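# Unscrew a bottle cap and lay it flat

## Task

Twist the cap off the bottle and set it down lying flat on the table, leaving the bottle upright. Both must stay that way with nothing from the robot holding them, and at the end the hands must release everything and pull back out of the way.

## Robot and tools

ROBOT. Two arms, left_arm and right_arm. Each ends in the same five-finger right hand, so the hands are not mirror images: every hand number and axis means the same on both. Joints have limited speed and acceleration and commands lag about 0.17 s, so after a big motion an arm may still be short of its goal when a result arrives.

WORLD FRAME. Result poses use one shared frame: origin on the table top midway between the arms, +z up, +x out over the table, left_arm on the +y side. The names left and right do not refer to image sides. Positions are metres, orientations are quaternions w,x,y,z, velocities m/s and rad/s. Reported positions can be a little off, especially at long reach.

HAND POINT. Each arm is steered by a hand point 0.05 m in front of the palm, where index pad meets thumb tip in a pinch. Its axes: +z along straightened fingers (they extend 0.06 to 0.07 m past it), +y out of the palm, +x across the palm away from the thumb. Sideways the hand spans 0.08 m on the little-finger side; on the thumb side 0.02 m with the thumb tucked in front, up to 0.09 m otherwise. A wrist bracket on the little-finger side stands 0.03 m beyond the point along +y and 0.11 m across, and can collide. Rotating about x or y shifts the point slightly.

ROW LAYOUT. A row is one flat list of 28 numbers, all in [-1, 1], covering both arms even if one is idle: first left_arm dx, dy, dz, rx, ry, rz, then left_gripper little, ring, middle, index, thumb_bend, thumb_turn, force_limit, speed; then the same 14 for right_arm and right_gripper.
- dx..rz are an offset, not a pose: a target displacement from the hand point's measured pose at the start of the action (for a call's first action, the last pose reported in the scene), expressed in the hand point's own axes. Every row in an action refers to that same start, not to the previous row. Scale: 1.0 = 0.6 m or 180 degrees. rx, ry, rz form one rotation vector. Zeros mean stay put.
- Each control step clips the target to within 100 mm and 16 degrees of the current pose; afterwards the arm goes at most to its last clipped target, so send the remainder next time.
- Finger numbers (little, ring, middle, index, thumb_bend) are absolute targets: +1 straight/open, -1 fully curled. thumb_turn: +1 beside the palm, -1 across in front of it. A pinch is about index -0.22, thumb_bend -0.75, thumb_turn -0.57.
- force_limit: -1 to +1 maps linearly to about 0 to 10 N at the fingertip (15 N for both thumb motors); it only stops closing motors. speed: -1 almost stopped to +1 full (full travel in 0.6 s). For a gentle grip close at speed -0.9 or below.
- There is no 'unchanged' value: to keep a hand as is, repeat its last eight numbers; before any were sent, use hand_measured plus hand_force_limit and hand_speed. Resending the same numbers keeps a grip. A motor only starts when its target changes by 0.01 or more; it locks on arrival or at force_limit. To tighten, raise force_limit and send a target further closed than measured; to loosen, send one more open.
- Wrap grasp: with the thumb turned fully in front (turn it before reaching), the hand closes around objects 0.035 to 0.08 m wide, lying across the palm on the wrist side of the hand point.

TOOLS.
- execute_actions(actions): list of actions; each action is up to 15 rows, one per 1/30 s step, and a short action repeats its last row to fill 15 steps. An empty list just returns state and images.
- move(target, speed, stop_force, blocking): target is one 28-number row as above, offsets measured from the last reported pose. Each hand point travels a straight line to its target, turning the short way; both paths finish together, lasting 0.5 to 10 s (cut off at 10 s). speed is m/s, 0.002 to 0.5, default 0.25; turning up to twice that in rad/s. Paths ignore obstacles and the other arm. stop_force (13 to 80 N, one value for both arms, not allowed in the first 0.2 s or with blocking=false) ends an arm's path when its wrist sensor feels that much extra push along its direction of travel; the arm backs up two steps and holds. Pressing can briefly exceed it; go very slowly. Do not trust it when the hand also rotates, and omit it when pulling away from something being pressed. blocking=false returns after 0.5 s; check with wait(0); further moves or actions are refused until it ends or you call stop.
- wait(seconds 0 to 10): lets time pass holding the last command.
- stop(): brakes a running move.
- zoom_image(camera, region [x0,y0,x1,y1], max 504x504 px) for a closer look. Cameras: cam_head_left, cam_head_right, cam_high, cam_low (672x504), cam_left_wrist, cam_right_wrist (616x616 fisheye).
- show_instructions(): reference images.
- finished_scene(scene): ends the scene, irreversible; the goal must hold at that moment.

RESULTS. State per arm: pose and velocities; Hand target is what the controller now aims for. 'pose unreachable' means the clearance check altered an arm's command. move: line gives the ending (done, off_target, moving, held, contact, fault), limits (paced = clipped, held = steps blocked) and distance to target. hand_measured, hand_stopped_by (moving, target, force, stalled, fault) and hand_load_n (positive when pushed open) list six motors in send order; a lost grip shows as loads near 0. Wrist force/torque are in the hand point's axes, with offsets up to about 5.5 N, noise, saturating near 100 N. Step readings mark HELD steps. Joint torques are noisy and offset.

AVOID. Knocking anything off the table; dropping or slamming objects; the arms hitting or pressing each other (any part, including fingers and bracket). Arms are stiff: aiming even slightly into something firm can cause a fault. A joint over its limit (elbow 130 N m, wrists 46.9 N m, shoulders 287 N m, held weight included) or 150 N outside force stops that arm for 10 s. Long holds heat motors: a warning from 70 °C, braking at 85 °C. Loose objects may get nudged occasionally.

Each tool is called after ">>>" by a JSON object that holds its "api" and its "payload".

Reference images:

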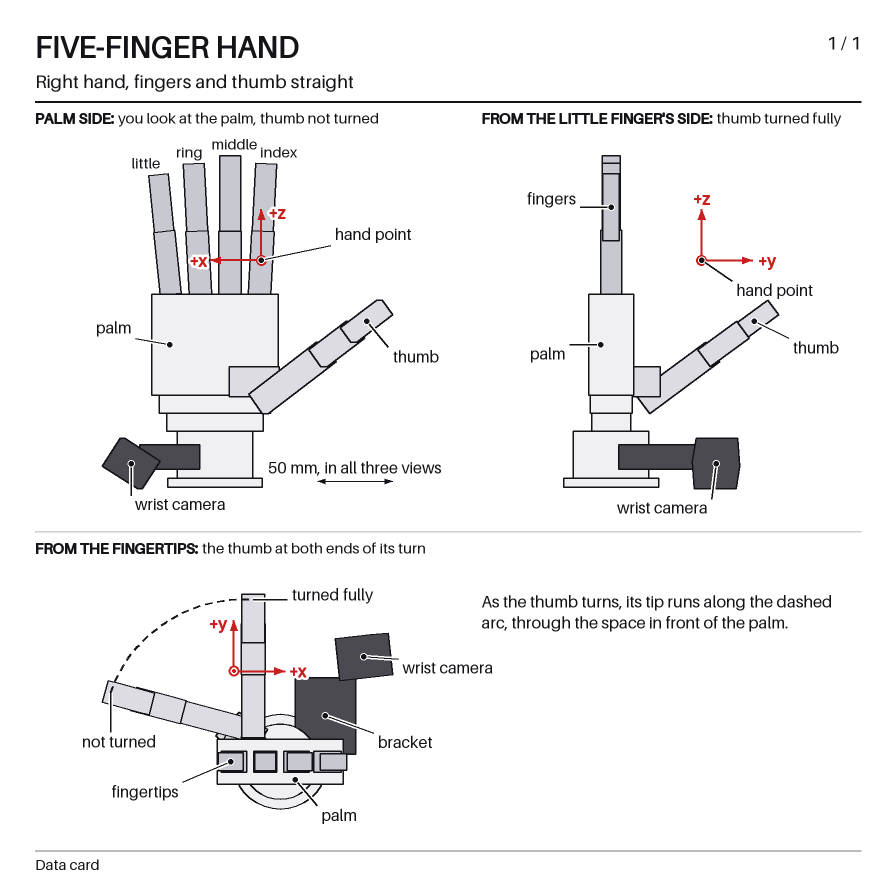

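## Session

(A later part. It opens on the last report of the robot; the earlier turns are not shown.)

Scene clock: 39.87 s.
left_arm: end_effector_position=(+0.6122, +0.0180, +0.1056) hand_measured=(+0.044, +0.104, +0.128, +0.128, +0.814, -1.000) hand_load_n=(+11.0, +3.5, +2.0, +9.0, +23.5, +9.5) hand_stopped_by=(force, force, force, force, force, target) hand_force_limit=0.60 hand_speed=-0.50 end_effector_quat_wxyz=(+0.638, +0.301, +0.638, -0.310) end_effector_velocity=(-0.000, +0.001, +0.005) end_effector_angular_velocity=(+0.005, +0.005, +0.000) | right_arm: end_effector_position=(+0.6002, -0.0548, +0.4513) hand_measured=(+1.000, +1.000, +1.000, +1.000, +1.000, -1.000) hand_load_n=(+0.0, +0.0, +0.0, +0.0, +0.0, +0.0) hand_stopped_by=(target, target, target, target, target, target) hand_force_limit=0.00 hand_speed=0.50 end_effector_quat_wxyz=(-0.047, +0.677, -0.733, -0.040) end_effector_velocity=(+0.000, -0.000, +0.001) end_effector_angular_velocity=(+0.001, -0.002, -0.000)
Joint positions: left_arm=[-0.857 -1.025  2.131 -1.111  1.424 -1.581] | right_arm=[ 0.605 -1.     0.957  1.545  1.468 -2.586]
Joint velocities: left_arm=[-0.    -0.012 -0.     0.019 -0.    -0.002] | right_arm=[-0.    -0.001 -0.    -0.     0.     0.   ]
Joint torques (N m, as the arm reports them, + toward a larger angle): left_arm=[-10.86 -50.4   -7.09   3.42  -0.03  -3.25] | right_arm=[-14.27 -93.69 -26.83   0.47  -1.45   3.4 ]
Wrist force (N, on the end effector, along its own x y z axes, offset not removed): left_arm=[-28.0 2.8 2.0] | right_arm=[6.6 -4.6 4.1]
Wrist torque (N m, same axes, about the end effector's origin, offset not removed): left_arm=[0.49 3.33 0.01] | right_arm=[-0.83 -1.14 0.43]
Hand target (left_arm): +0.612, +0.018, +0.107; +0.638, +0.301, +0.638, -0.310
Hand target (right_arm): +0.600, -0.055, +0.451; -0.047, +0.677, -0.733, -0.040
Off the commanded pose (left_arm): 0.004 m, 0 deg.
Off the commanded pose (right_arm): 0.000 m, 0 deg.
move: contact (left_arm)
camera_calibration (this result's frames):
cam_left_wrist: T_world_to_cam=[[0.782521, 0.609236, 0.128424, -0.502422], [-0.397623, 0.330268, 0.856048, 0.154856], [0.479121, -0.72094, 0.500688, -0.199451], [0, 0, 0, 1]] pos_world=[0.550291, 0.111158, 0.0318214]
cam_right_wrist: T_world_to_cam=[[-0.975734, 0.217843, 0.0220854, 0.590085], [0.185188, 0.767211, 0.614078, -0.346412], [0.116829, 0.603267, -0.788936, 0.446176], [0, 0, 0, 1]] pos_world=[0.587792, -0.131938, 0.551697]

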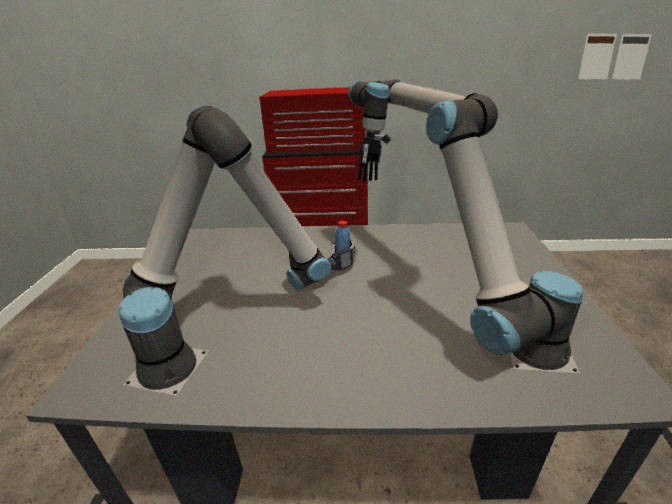

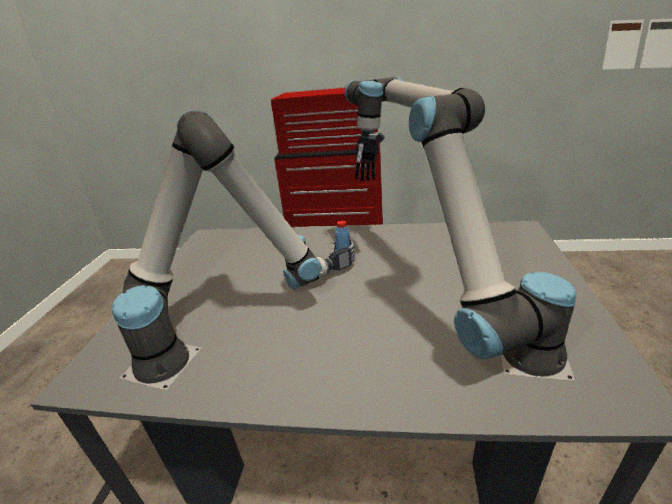

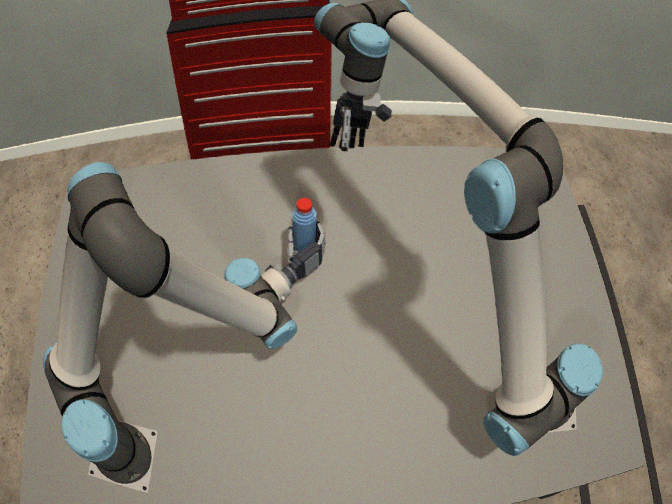

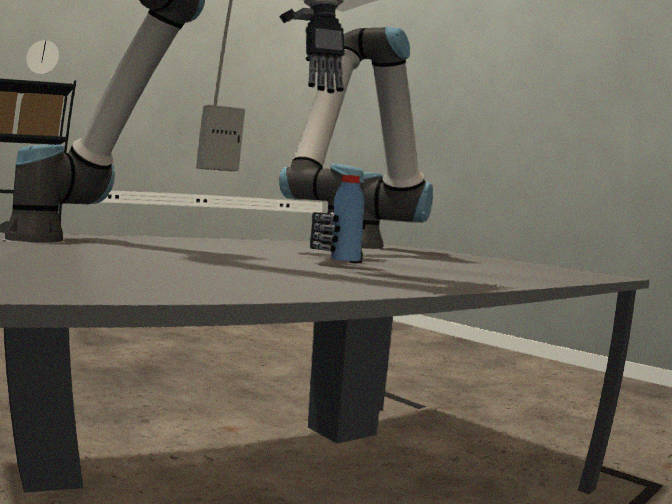

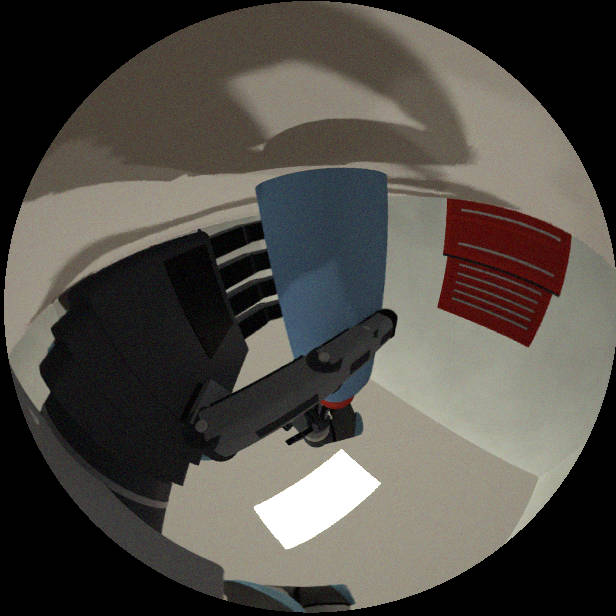

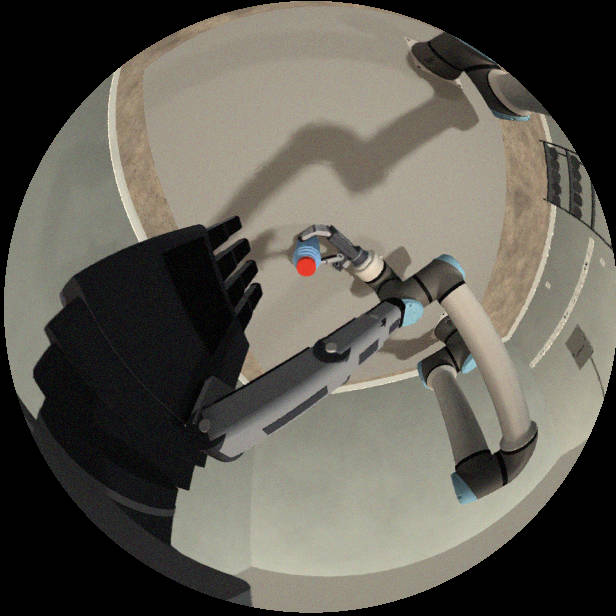

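>>> {"api": "execute_actions", "payload": {"actions": [[[-0.008,0,0,0,0,0, -1,-1,-1,-1,-1,-1,0.6,-0.5, 0,0,0,0.09,0,0, 1,1,1,1,1,-1,0,0.5]],[[0,0,0,0,0,0, 0.5,0.5,0.5,0.5,1,-1,0.6,-0.7, 0,0,0,0.09,0,0, 1,1,1,1,1,-1,0,0.5]],[[0,0,0,0,0,0, 0.5,0.5,0.5,0.5,1,-1,0.6,-0.7, 0,0,0,0.08,0,0, 1,1,1,1,1,-1,0,0.5]],[[0,0,0,0,0,0, 0.5,0.5,0.5,0.5,1,-1,0.6,-0.7, 0,0,0,0,0,0, 1,1,1,1,1,-1,0,0.5]]]}}

Scene clock: 42.20 s.
left_arm: end_effector_position=(+0.6122, +0.0180, +0.1103) hand_measured=(+0.500, +0.500, +0.500, +0.500, +1.000, -1.000) hand_load_n=(+0.0, +0.0, +0.0, +0.0, +0.0, +0.0) hand_stopped_by=(target, target, target, target, target, target) hand_force_limit=0.60 hand_speed=-0.70 end_effector_quat_wxyz=(+0.638, +0.301, +0.638, -0.310) end_effector_velocity=(-0.000, -0.000, -0.000) end_effector_angular_velocity=(+0.000, +0.000, -0.001) | right_arm: end_effector_position=(+0.5992, -0.0546, +0.4529) hand_measured=(+1.000, +1.000, +1.000, +1.000, +1.000, -1.000) hand_load_n=(+0.0, +0.0, +0.0, +0.0, +0.0, +0.0) hand_stopped_by=(target, target, target, target, target, target) hand_force_limit=0.00 hand_speed=0.50 end_effector_quat_wxyz=(-0.299, +0.609, -0.694, +0.241) end_effector_velocity=(-0.001, -0.000, +0.002) end_effector_angular_velocity=(+0.001, +0.001, +0.001)
Joint positions: left_arm=[-0.857 -1.034  2.131 -1.103  1.424 -1.581] | right_arm=[ 0.782 -1.286  1.309  0.857  1.988 -2.512]
Joint velocities: left_arm=[-0.     0.    -0.001  0.001  0.    -0.   ] | right_arm=[-0.    -0.002 -0.001  0.003 -0.002  0.   ]
Joint torques (N m, as the arm reports them, + toward a larger angle): left_arm=[  4.43 -56.53 -27.07  -1.38   2.13   1.33] | right_arm=[-17.18 -49.34 -55.61   5.58  -2.71   3.57]
Wrist force (N, on the end effector, along its own x y z axes, offset not removed): left_arm=[-2.8 -0.4 -4.9] | right_arm=[1.6 -1.3 -3.0]
Wrist torque (N m, same axes, about the end effector's origin, offset not removed): left_arm=[0.10 0.54 -0.21] | right_arm=[-0.10 0.15 0.29]
Hand target (left_arm): +0.612, +0.018, +0.110; +0.638, +0.301, +0.638, -0.310
Hand target (right_arm): +0.599, -0.055, +0.453; +0.299, -0.609, +0.694, -0.241
Off the commanded pose (left_arm): 0.000 m, 0 deg.
Off the commanded pose (right_arm): 0.000 m, 0 deg.
Step readings (end_effector_position; steps 1 to 15: 1st action; 16 to 30: 2nd action; 31 to 45: 3rd action; 46 to 60: 4th action):
0: left_arm (+0.6122, +0.0181, +0.1063) | right_arm (+0.6002, -0.0548, +0.4513)
1: left_arm (+0.6122, +0.0181, +0.1064) | right_arm (+0.6002, -0.0548, +0.4513)
2: left_arm (+0.6122, +0.0181, +0.1069) | right_arm (+0.5978, -0.0542, +0.4518)
4: left_arm (+0.6122, +0.0181, +0.1081) | right_arm (+0.5939, -0.0546, +0.4546)
8: left_arm (+0.6121, +0.0182, +0.1095) | right_arm (+0.5988, -0.0544, +0.4544)
15: left_arm (+0.6122, +0.0181, +0.1103) | right_arm (+0.6001, -0.0547, +0.4519)
16: left_arm (+0.6122, +0.0180, +0.1103) | right_arm (+0.6001, -0.0547, +0.4518)
17: left_arm (+0.6122, +0.0180, +0.1103) | right_arm (+0.5976, -0.0540, +0.4523)
19: left_arm (+0.6122, +0.0180, +0.1103) | right_arm (+0.5930, -0.0542, +0.4546)
23: left_arm (+0.6122, +0.0180, +0.1103) | right_arm (+0.5976, -0.0544, +0.4546)
30: left_arm (+0.6122, +0.0180, +0.1103) | right_arm (+0.5997, -0.0546, +0.4525)
31: left_arm (+0.6122, +0.0180, +0.1103) | right_arm (+0.5998, -0.0546, +0.4524)
32: left_arm (+0.6122, +0.0180, +0.1103) | right_arm (+0.5972, -0.0541, +0.4530)
34: left_arm (+0.6122, +0.0180, +0.1103) | right_arm (+0.5930, -0.0544, +0.4543)
38: left_arm (+0.6122, +0.0180, +0.1103) | right_arm (+0.5969, -0.0547, +0.4544)
45: left_arm (+0.6122, +0.0180, +0.1103) | right_arm (+0.5992, -0.0546, +0.4530)
46: left_arm (+0.6122, +0.0180, +0.1103) | right_arm (+0.5994, -0.0546, +0.4529)
47: left_arm (+0.6122, +0.0180, +0.1103) | right_arm (+0.5994, -0.0546, +0.4528)
49: left_arm (+0.6122, +0.0180, +0.1103) | right_arm (+0.5993, -0.0546, +0.4528)
53: left_arm (+0.6122, +0.0180, +0.1103) | right_arm (+0.5991, -0.0546, +0.4528)
60: end_effector_position above
camera_calibration (this result's frames):
cam_left_wrist: T_world_to_cam=[[0.782574, 0.609167, 0.128423, -0.503042], [-0.397561, 0.330254, 0.856083, 0.150777], [0.479085, -0.721005, 0.500629, -0.201722], [0, 0, 0, 1]] pos_world=[0.550253, 0.1112, 0.0365128]
cam_right_wrist: T_world_to_cam=[[-0.689114, 0.28205, -0.66751, 0.733112], [-0.206245, 0.806711, 0.553788, -0.0833443], [0.694684, 0.519293, -0.497744, -0.0352174], [0, 0, 0, 1]] pos_world=[0.512473, -0.121251, 0.517986]

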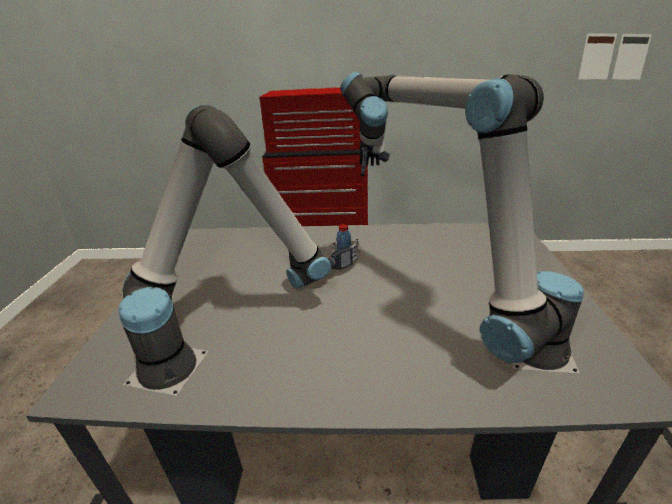

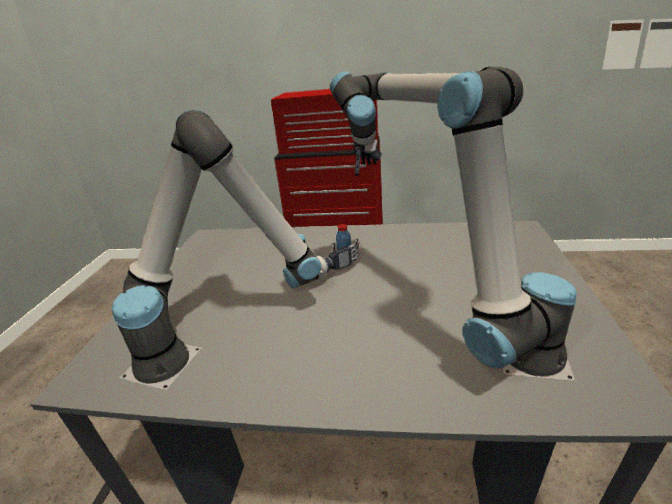

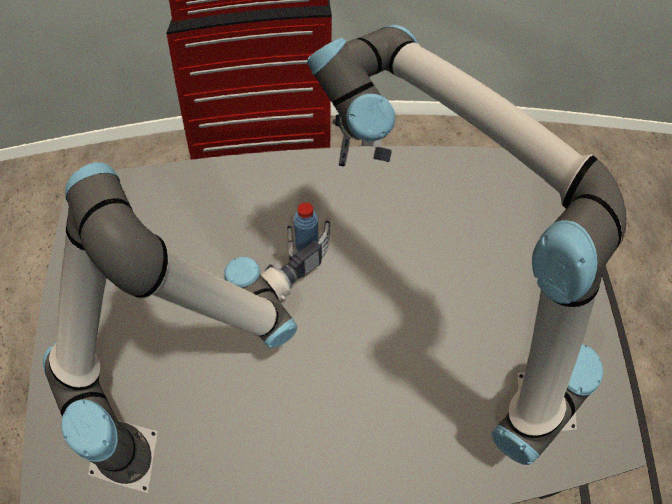

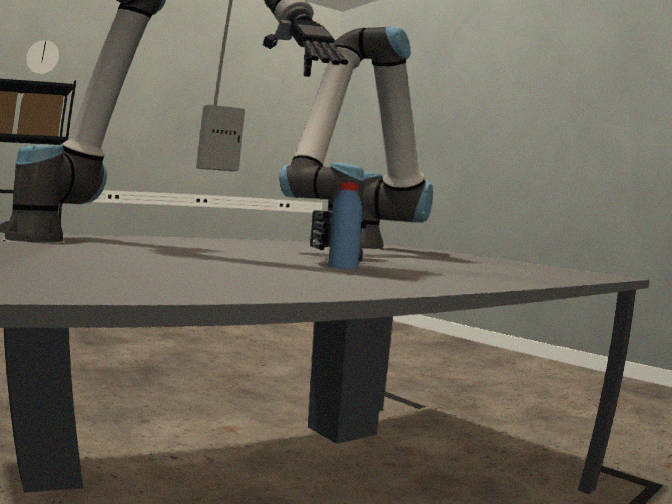

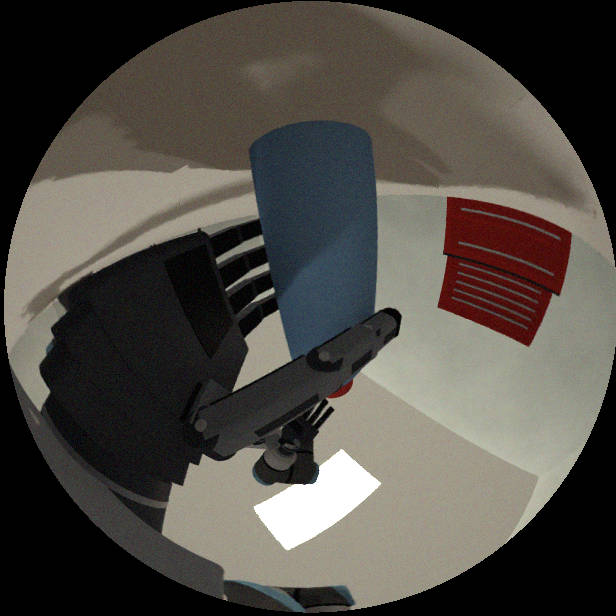

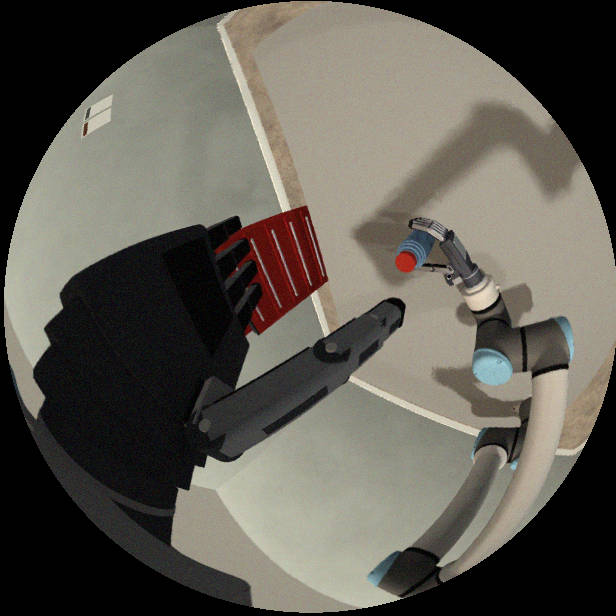

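>>> {"api": "execute_actions", "payload": {"actions": [[[0,0.02,0.02,0,0,0, 0.5,0.5,0.5,0.5,1,-1,0.6,-0.7, 0,0,0,0,0,0, 1,1,1,1,1,-1,0,0.5]],[[0,0,0,0,0,0, -1,-1,-1,-1,-1,-1,1,-0.6, 0,0,0,0,0,0, 1,1,1,1,1,-1,0,0.5]],[[0,0,0,0,0,0, -1,-1,-1,-1,-1,-1,1,-0.6, 0,0,0,0,0,0, 1,1,1,1,1,-1,0,0.5]],[[0,0,0,0,0,0, -1,-1,-1,-1,-1,-1,1,-0.6, 0,0,0,0,0,0, 1,1,1,1,1,-1,0,0.5]]]}}

Scene clock: 45.70 s.
left_arm: end_effector_position=(+0.6286, +0.0163, +0.1102) hand_measured=(+0.024, +0.048, +0.066, +0.084, +0.768, -1.000) hand_load_n=(+11.5, +8.0, +6.5, +6.5, +22.5, +14.5) hand_stopped_by=(force, force, force, force, force, target) hand_force_limit=1.00 hand_speed=-0.60 end_effector_quat_wxyz=(+0.638, +0.301, +0.638, -0.310) end_effector_velocity=(+0.000, +0.000, +0.001) end_effector_angular_velocity=(-0.000, +0.000, +0.000) | right_arm: end_effector_position=(+0.5993, -0.0546, +0.4530) hand_measured=(+1.000, +1.000, +1.000, +1.000, +1.000, -1.000) hand_load_n=(+0.0, +0.0, +0.0, +0.0, +0.0, +0.0) hand_stopped_by=(target, target, target, target, target, target) hand_force_limit=0.00 hand_speed=0.50 end_effector_quat_wxyz=(-0.299, +0.609, -0.694, +0.241) end_effector_velocity=(-0.001, -0.000, +0.001) end_effector_angular_velocity=(+0.000, -0.000, +0.000)
Joint positions: left_arm=[-0.835 -1.021  2.104 -1.088  1.447 -1.581] | right_arm=[ 0.782 -1.286  1.309  0.858  1.988 -2.512]
Joint velocities: left_arm=[ 0.    -0.001 -0.     0.001  0.    -0.   ] | right_arm=[ 0.    -0.001  0.001 -0.    -0.    -0.   ]
Joint torques (N m, as the arm reports them, + toward a larger angle): left_arm=[ -8.16 -68.66 -16.41  -3.34  -1.37  -1.36] | right_arm=[  3.08 -66.04 -40.86   0.37   1.16   0.74]
Wrist force (N, on the end effector, along its own x y z axes, offset not removed): left_arm=[0.2 1.3 -2.4] | right_arm=[0.1 -4.3 1.4]
Wrist torque (N m, same axes, about the end effector's origin, offset not removed): left_arm=[0.08 -0.24 0.21] | right_arm=[-0.99 0.08 -0.22]
Hand target (left_arm): +0.629, +0.016, +0.110; +0.638, +0.301, +0.638, -0.310
Hand target (right_arm): +0.599, -0.055, +0.453; +0.299, -0.609, +0.694, -0.241
Off the commanded pose (left_arm): 0.000 m, 0 deg.
Off the commanded pose (right_arm): 0.000 m, 0 deg.
Step readings (end_effector_position; steps 1 to 15: 1st action; 16 to 30: 2nd action; 31 to 45: 3rd action; 46 to 60: 4th action):
0: left_arm (+0.6122, +0.0180, +0.1103) | right_arm (+0.5992, -0.0546, +0.4530)
1: left_arm (+0.6123, +0.0180, +0.1103) | right_arm (+0.5992, -0.0546, +0.4530)
2: left_arm (+0.6140, +0.0179, +0.1101) | right_arm (+0.5992, -0.0546, +0.4530)
4: left_arm (+0.6196, +0.0174, +0.1103) | right_arm (+0.5992, -0.0546, +0.4530)
8: left_arm (+0.6258, +0.0167, +0.1103) | right_arm (+0.5992, -0.0546, +0.4530)
15: left_arm (+0.6286, +0.0163, +0.1103) | right_arm (+0.5992, -0.0546, +0.4530)
16: left_arm (+0.6287, +0.0163, +0.1103) | right_arm (+0.5993, -0.0546, +0.4530)
17: left_arm (+0.6287, +0.0163, +0.1103) | right_arm (+0.5993, -0.0546, +0.4530)
19: left_arm (+0.6287, +0.0163, +0.1103) | right_arm (+0.5993, -0.0546, +0.4530)
23: left_arm (+0.6287, +0.0163, +0.1103) | right_arm (+0.5993, -0.0546, +0.4530)
30: left_arm (+0.6286, +0.0163, +0.1102) | right_arm (+0.5993, -0.0546, +0.4530)
31: left_arm (+0.6286, +0.0163, +0.1102) | right_arm (+0.5993, -0.0546, +0.4530)
32: left_arm (+0.6286, +0.0163, +0.1102) | right_arm (+0.5993, -0.0546, +0.4530)
34: left_arm (+0.6286, +0.0163, +0.1102) | right_arm (+0.5993, -0.0546, +0.4530)
38: left_arm (+0.6286, +0.0163, +0.1102) | right_arm (+0.5993, -0.0546, +0.4530)
45: left_arm (+0.6286, +0.0163, +0.1102) | right_arm (+0.5993, -0.0546, +0.4530)
46: left_arm (+0.6286, +0.0163, +0.1102) | right_arm (+0.5993, -0.0546, +0.4530)
47: left_arm (+0.6286, +0.0163, +0.1102) | right_arm (+0.5993, -0.0546, +0.4530)
49: left_arm (+0.6286, +0.0163, +0.1102) | right_arm (+0.5993, -0.0546, +0.4530)
53: left_arm (+0.6286, +0.0163, +0.1102) | right_arm (+0.5993, -0.0546, +0.4530)
60: end_effector_position above
camera_calibration (this result's frames):
cam_left_wrist: T_world_to_cam=[[0.782559, 0.609181, 0.128451, -0.514804], [-0.397549, 0.330176, 0.856118, 0.157924], [0.479119, -0.721029, 0.500562, -0.210833], [0, 0, 0, 1]] pos_world=[0.566661, 0.109449, 0.0364605]
cam_right_wrist: T_world_to_cam=[[-0.689165, 0.282125, -0.667426, 0.733162], [-0.206172, 0.806671, 0.553872, -0.0834285], [0.694655, 0.519314, -0.497763, -0.0352133], [0, 0, 0, 1]] pos_world=[0.51253, -0.121257, 0.518012]

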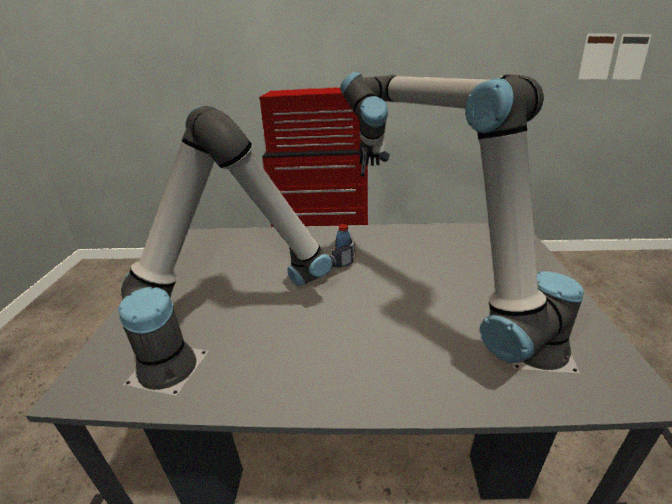

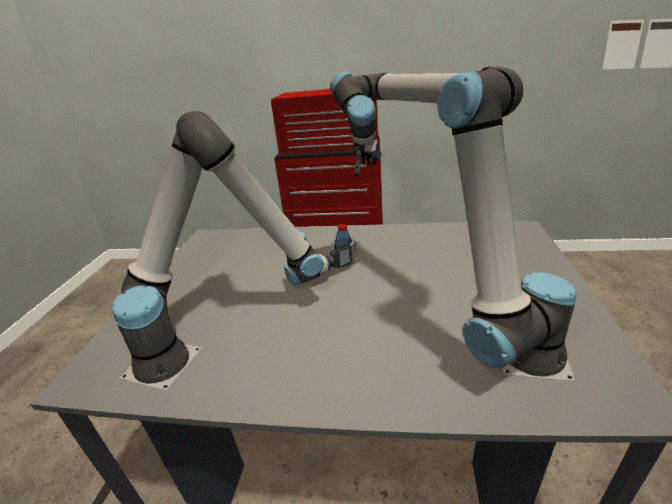

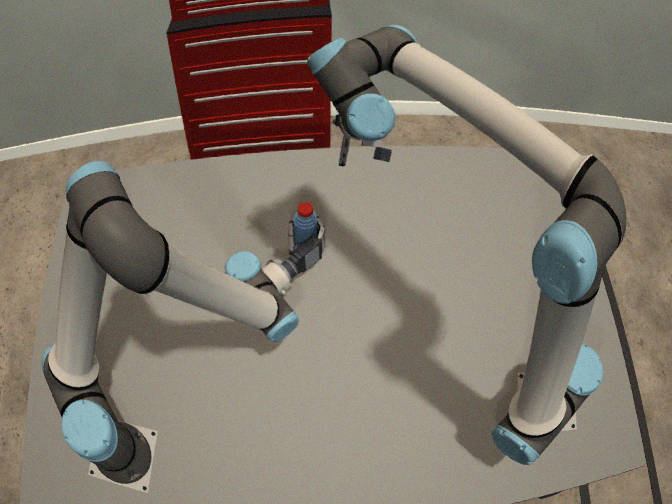

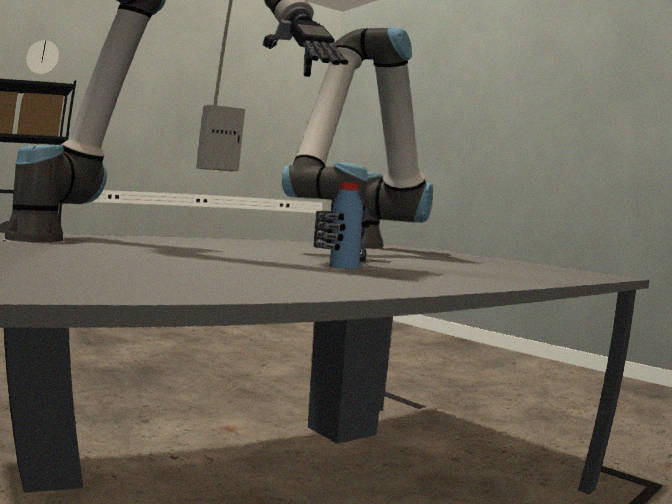

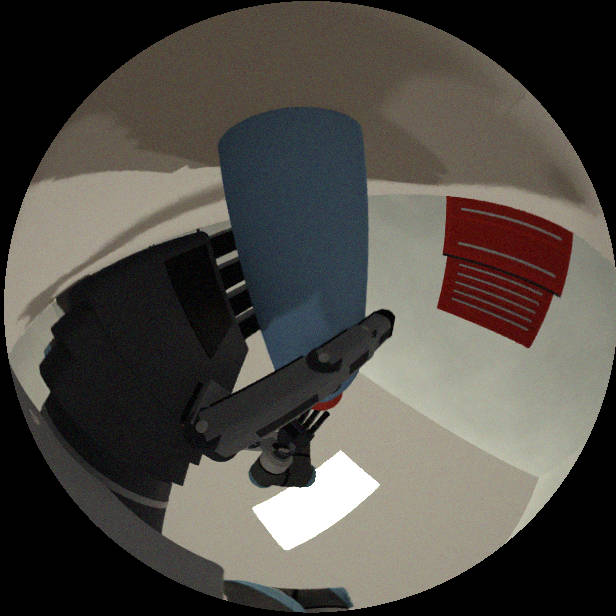

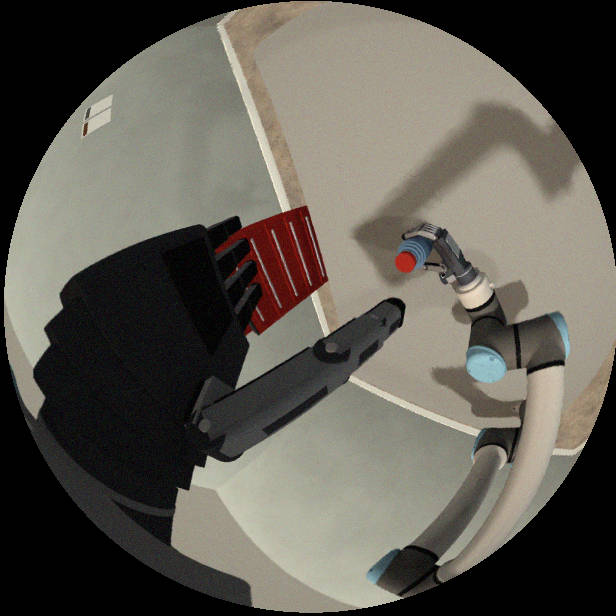

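>>> {"api": "move", "payload": {"target": [0,0,0,0,0,0, -1,-1,-1,-1,-1,-1,1,-0.6, -0.091,0.217,0.257,0,0.0275,-0.027, -0.8,-0.8,0.4,0.4,0.3,-0.57,0,0.5], "speed": 0.2}}

>>> {"api": "zoom_image", "payload": {"camera": "cam_low", "region": [250,80,450,230]}}

Scene clock: 48.03 s.
left_arm: end_effector_position=(+0.6286, +0.0163, +0.1102) hand_measured=(+0.024, +0.048, +0.066, +0.084, +0.768, -1.000) hand_load_n=(+11.5, +8.0, +6.5, +6.5, +22.5, +14.5) hand_stopped_by=(force, force, force, force, force, target) hand_force_limit=1.00 hand_speed=-0.60 end_effector_quat_wxyz=(+0.638, +0.301, +0.638, -0.310) end_effector_velocity=(-0.000, -0.000, -0.000) end_effector_angular_velocity=(-0.000, -0.000, +0.000) | right_arm: end_effector_position=(+0.6218, +0.0226, +0.2602) hand_measured=(-0.800, -0.800, +0.400, +0.400, +0.300, -0.570) hand_load_n=(+0.0, +0.0, +0.0, +0.0, +0.0, +0.0) hand_stopped_by=(target, target, target, target, target, target) hand_force_limit=0.00 hand_speed=0.50 end_effector_quat_wxyz=(-0.259, +0.626, -0.680, +0.279) end_effector_velocity=(+0.001, +0.001, -0.001) end_effector_angular_velocity=(+0.001, -0.003, -0.000)
Joint positions: left_arm=[-0.835 -1.021  2.104 -1.088  1.447 -1.581] | right_arm=[ 0.874 -1.055  1.328  0.703  2.113 -2.487]
Joint velocities: left_arm=[-0.     0.     0.    -0.001 -0.    -0.   ] | right_arm=[ 0.001  0.002 -0.002 -0.003  0.002  0.   ]
Joint torques (N m, as the arm reports them, + toward a larger angle): left_arm=[ -7.99 -67.85 -16.54  -3.12  -1.67  -1.2 ] | right_arm=[ 16.84 -65.1  -53.82  -1.17   4.3    3.41]
Wrist force (N, on the end effector, along its own x y z axes, offset not removed): left_arm=[-2.9 -1.8 -2.7] | right_arm=[4.7 -0.4 0.8]
Wrist torque (N m, same axes, about the end effector's origin, offset not removed): left_arm=[-0.32 0.33 -0.13] | right_arm=[0.05 -0.57 0.30]
Hand target (left_arm): +0.629, +0.016, +0.110; +0.638, +0.301, +0.638, -0.310
Hand target (right_arm): +0.622, +0.023, +0.260; -0.259, +0.626, -0.680, +0.279
Off the commanded pose (left_arm): 0.000 m, 0 deg.
Off the commanded pose (right_arm): 0.000 m, 0 deg.
move: done
camera_calibration (this result's frames):
cam_left_wrist: T_world_to_cam=[[0.782559, 0.609181, 0.128451, -0.514804], [-0.397549, 0.330176, 0.856118, 0.157924], [0.479119, -0.721029, 0.500562, -0.210833], [0, 0, 0, 1]] pos_world=[0.566661, 0.109449, 0.0364605]
cam_right_wrist: T_world_to_cam=[[-0.695604, 0.200638, -0.68984, 0.60996], [-0.20077, 0.867665, 0.454806, -0.013259], [0.689802, 0.454865, -0.563269, -0.165358], [0, 0, 0, 1]] pos_world=[0.535693, -0.0356618, 0.333664]

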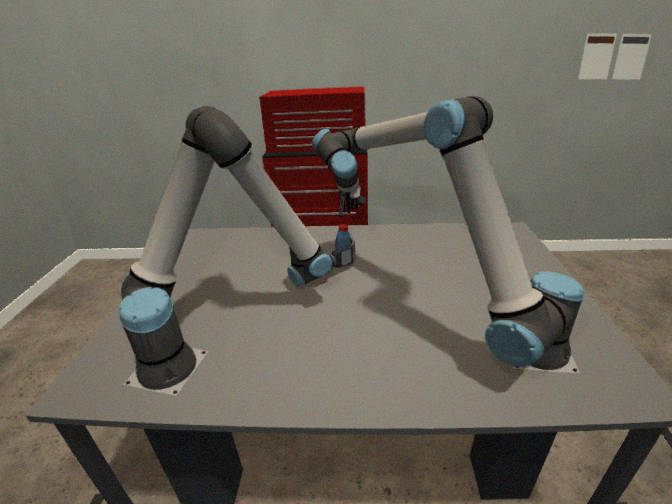

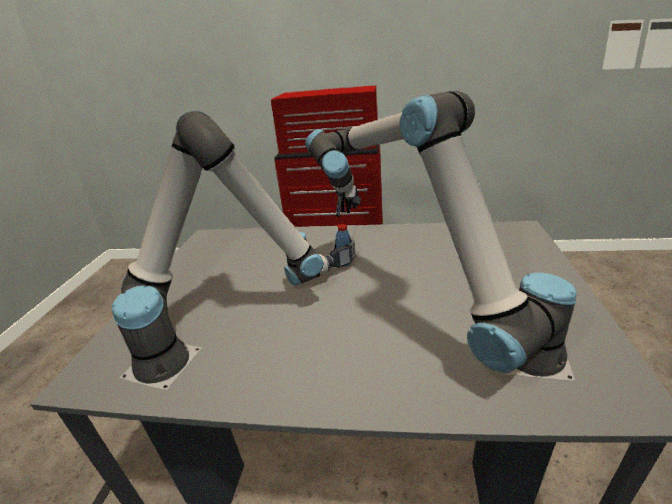

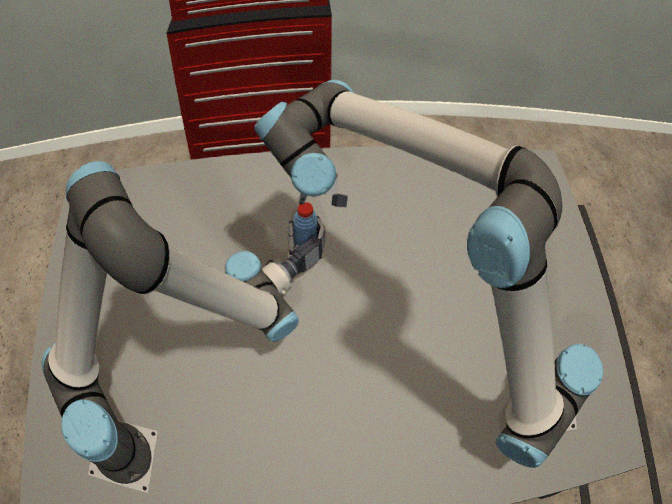

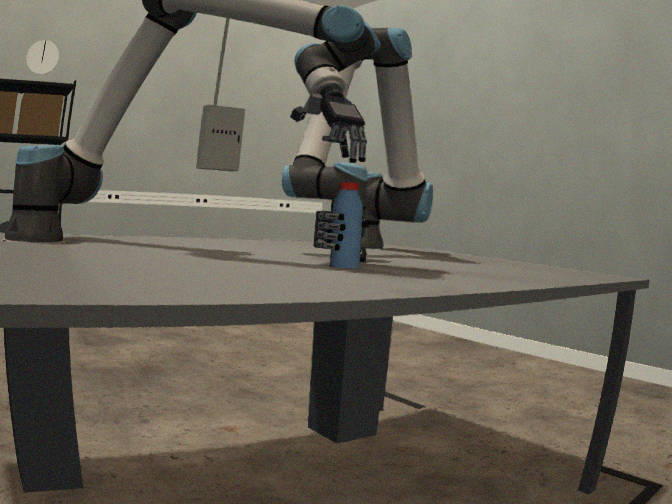

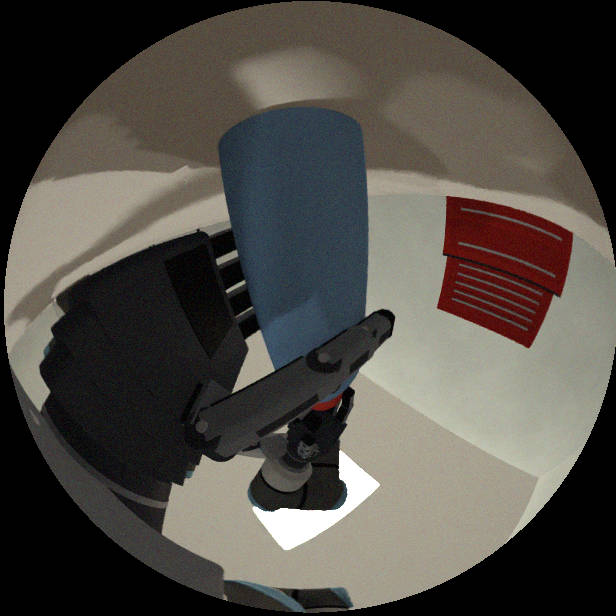

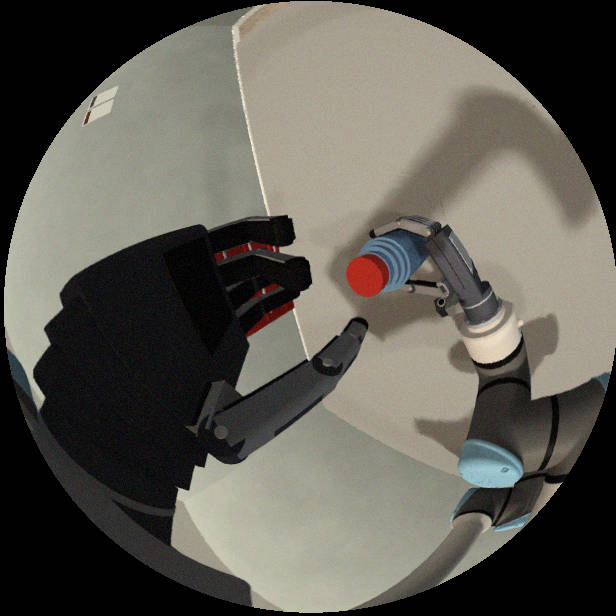

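Region (250, 80, 450, 230) of cam_low's 672x504 image, scaled by 2.520, with more detail than that image has; it fills the top 378 rows of this view, and the rest is white.

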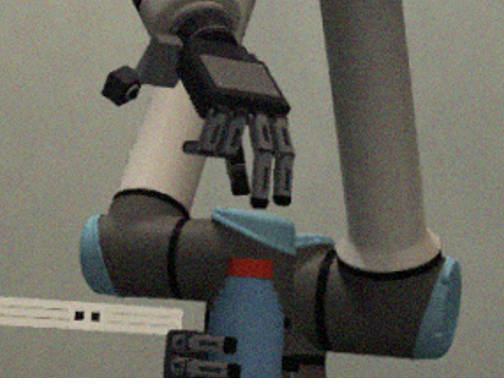

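>>> {"api": "move", "payload": {"target": [0,0,0,0,0,0, -1,-1,-1,-1,-1,-1,1,-0.6, -0.002,0.093,0.079,0,0,0, -0.8,-0.8,0.4,0.4,0.3,-0.57,0,0.5], "speed": 0.06, "stop_force": 13}}

>>> {"api": "zoom_image", "payload": {"camera": "cam_low", "region": [250,80,450,230]}}

Scene clock: 50.10 s.
left_arm: end_effector_position=(+0.6286, +0.0163, +0.1102) hand_measured=(+0.024, +0.048, +0.066, +0.084, +0.768, -1.000) hand_load_n=(+11.5, +8.0, +6.5, +6.5, +22.5, +14.5) hand_stopped_by=(force, force, force, force, force, target) hand_force_limit=1.00 hand_speed=-0.60 end_effector_quat_wxyz=(+0.638, +0.301, +0.638, -0.310) end_effector_velocity=(-0.000, -0.001, +0.000) end_effector_angular_velocity=(+0.000, +0.000, -0.001) | right_arm: end_effector_position=(+0.6158, +0.0244, +0.1876) hand_measured=(-0.800, -0.800, +0.400, +0.400, +0.300, -0.570) hand_load_n=(+0.0, +0.0, +0.0, +0.0, +0.0, +0.0) hand_stopped_by=(target, target, target, target, target, target) hand_force_limit=0.00 hand_speed=0.50 end_effector_quat_wxyz=(-0.259, +0.626, -0.680, +0.279) end_effector_velocity=(+0.001, +0.001, -0.002) end_effector_angular_velocity=(+0.002, -0.002, +0.000)
Joint positions: left_arm=[-0.835 -1.021  2.104 -1.088  1.447 -1.581] | right_arm=[ 0.882 -1.018  1.405  0.593  2.117 -2.48 ]
Joint velocities: left_arm=[-0.    -0.    -0.001  0.001  0.     0.   ] | right_arm=[ 0.     0.002  0.001 -0.006 -0.     0.   ]
Joint torques (N m, as the arm reports them, + toward a larger angle): left_arm=[ -7.86 -67.99 -16.47  -3.23  -1.61  -1.52] | right_arm=[ 20.09 -64.06 -25.34  -1.34   3.74   3.21]
Wrist force (N, on the end effector, along its own x y z axes, offset not removed): left_arm=[-3.2 1.1 -0.4] | right_arm=[3.0 -2.8 -1.1]
Wrist torque (N m, same axes, about the end effector's origin, offset not removed): left_arm=[0.04 0.32 -0.10] | right_arm=[-0.34 -0.31 0.18]
Hand target (left_arm): +0.629, +0.016, +0.110; +0.638, +0.301, +0.638, -0.310
Hand target (right_arm): +0.616, +0.024, +0.187; -0.259, +0.626, -0.680, +0.279
Off the commanded pose (left_arm): 0.000 m, 0 deg.
Off the commanded pose (right_arm): 0.000 m, 0 deg.
move: done
camera_calibration (this result's frames):
cam_left_wrist: T_world_to_cam=[[0.782559, 0.609181, 0.128451, -0.514804], [-0.39755, 0.330176, 0.856118, 0.157924], [0.479119, -0.721029, 0.500562, -0.210833], [0, 0, 0, 1]] pos_world=[0.566661, 0.109449, 0.0364605]
cam_right_wrist: T_world_to_cam=[[-0.695609, 0.200636, -0.689836, 0.555317], [-0.200755, 0.867674, 0.454795, 0.0169449], [0.689801, 0.454848, -0.563283, -0.202959], [0, 0, 0, 1]] pos_world=[0.529686, -0.0338039, 0.261047]

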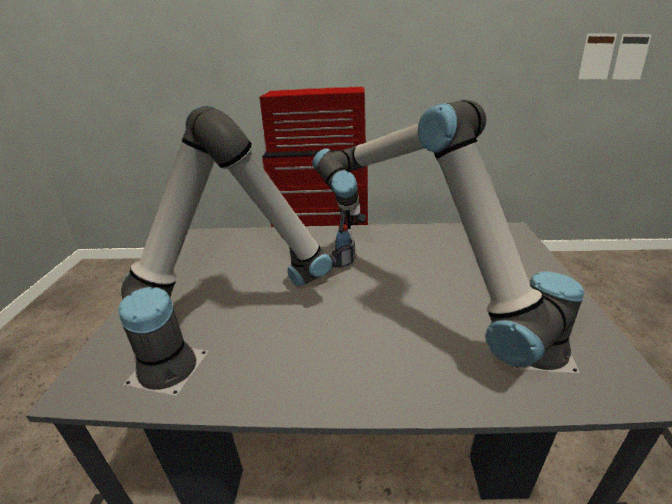

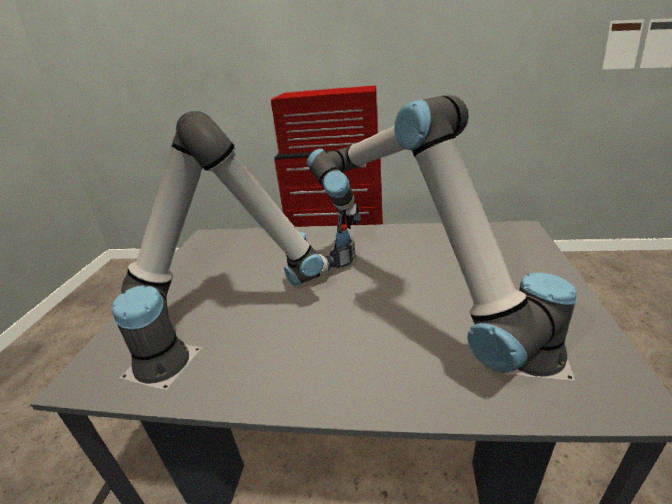

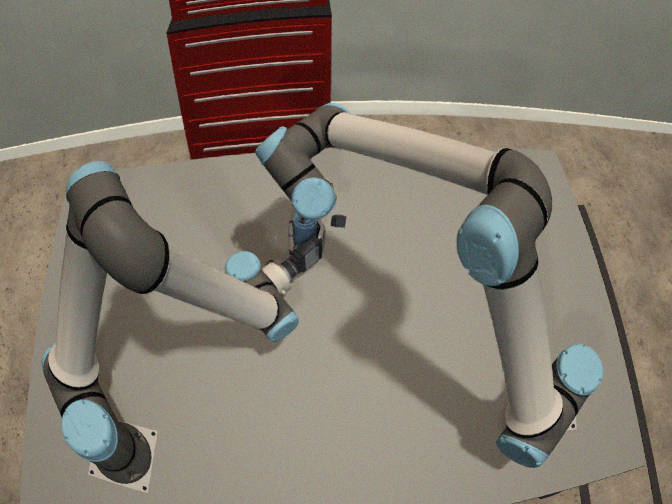

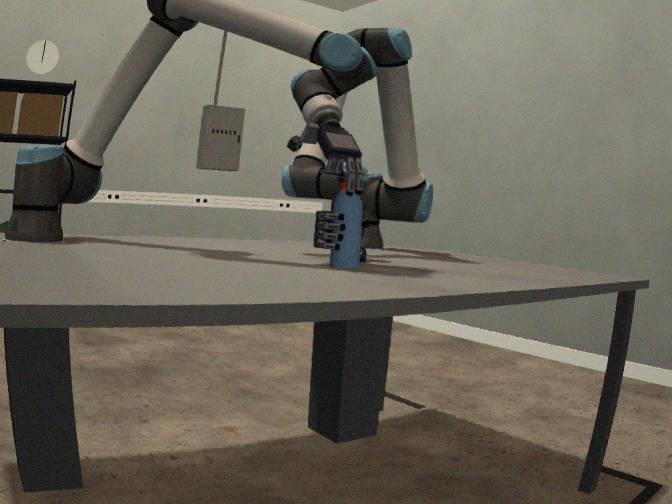

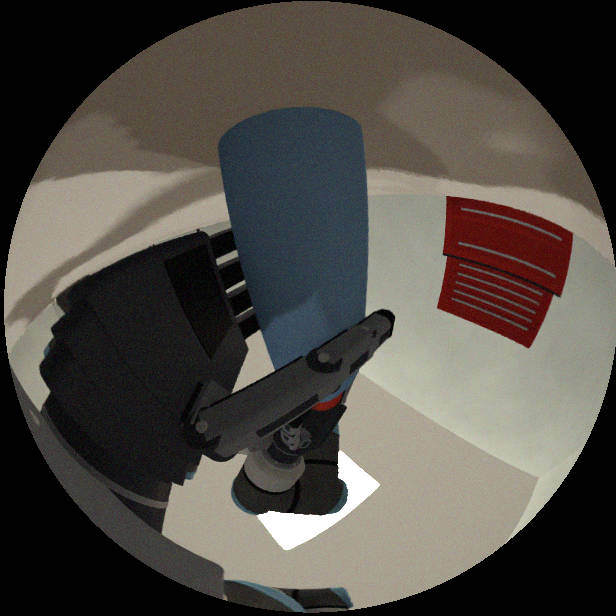

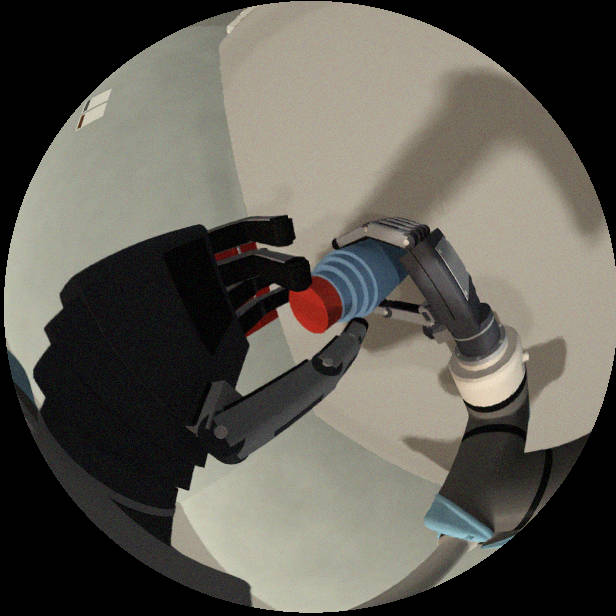

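Region (250, 80, 450, 230) of cam_low's 672x504 image, scaled by 2.520, with more detail than that image has; it fills the top 378 rows of this view, and the rest is white.

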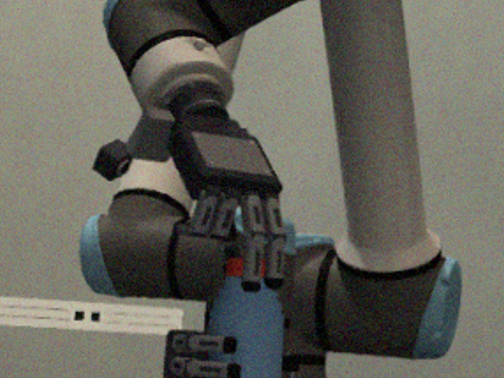

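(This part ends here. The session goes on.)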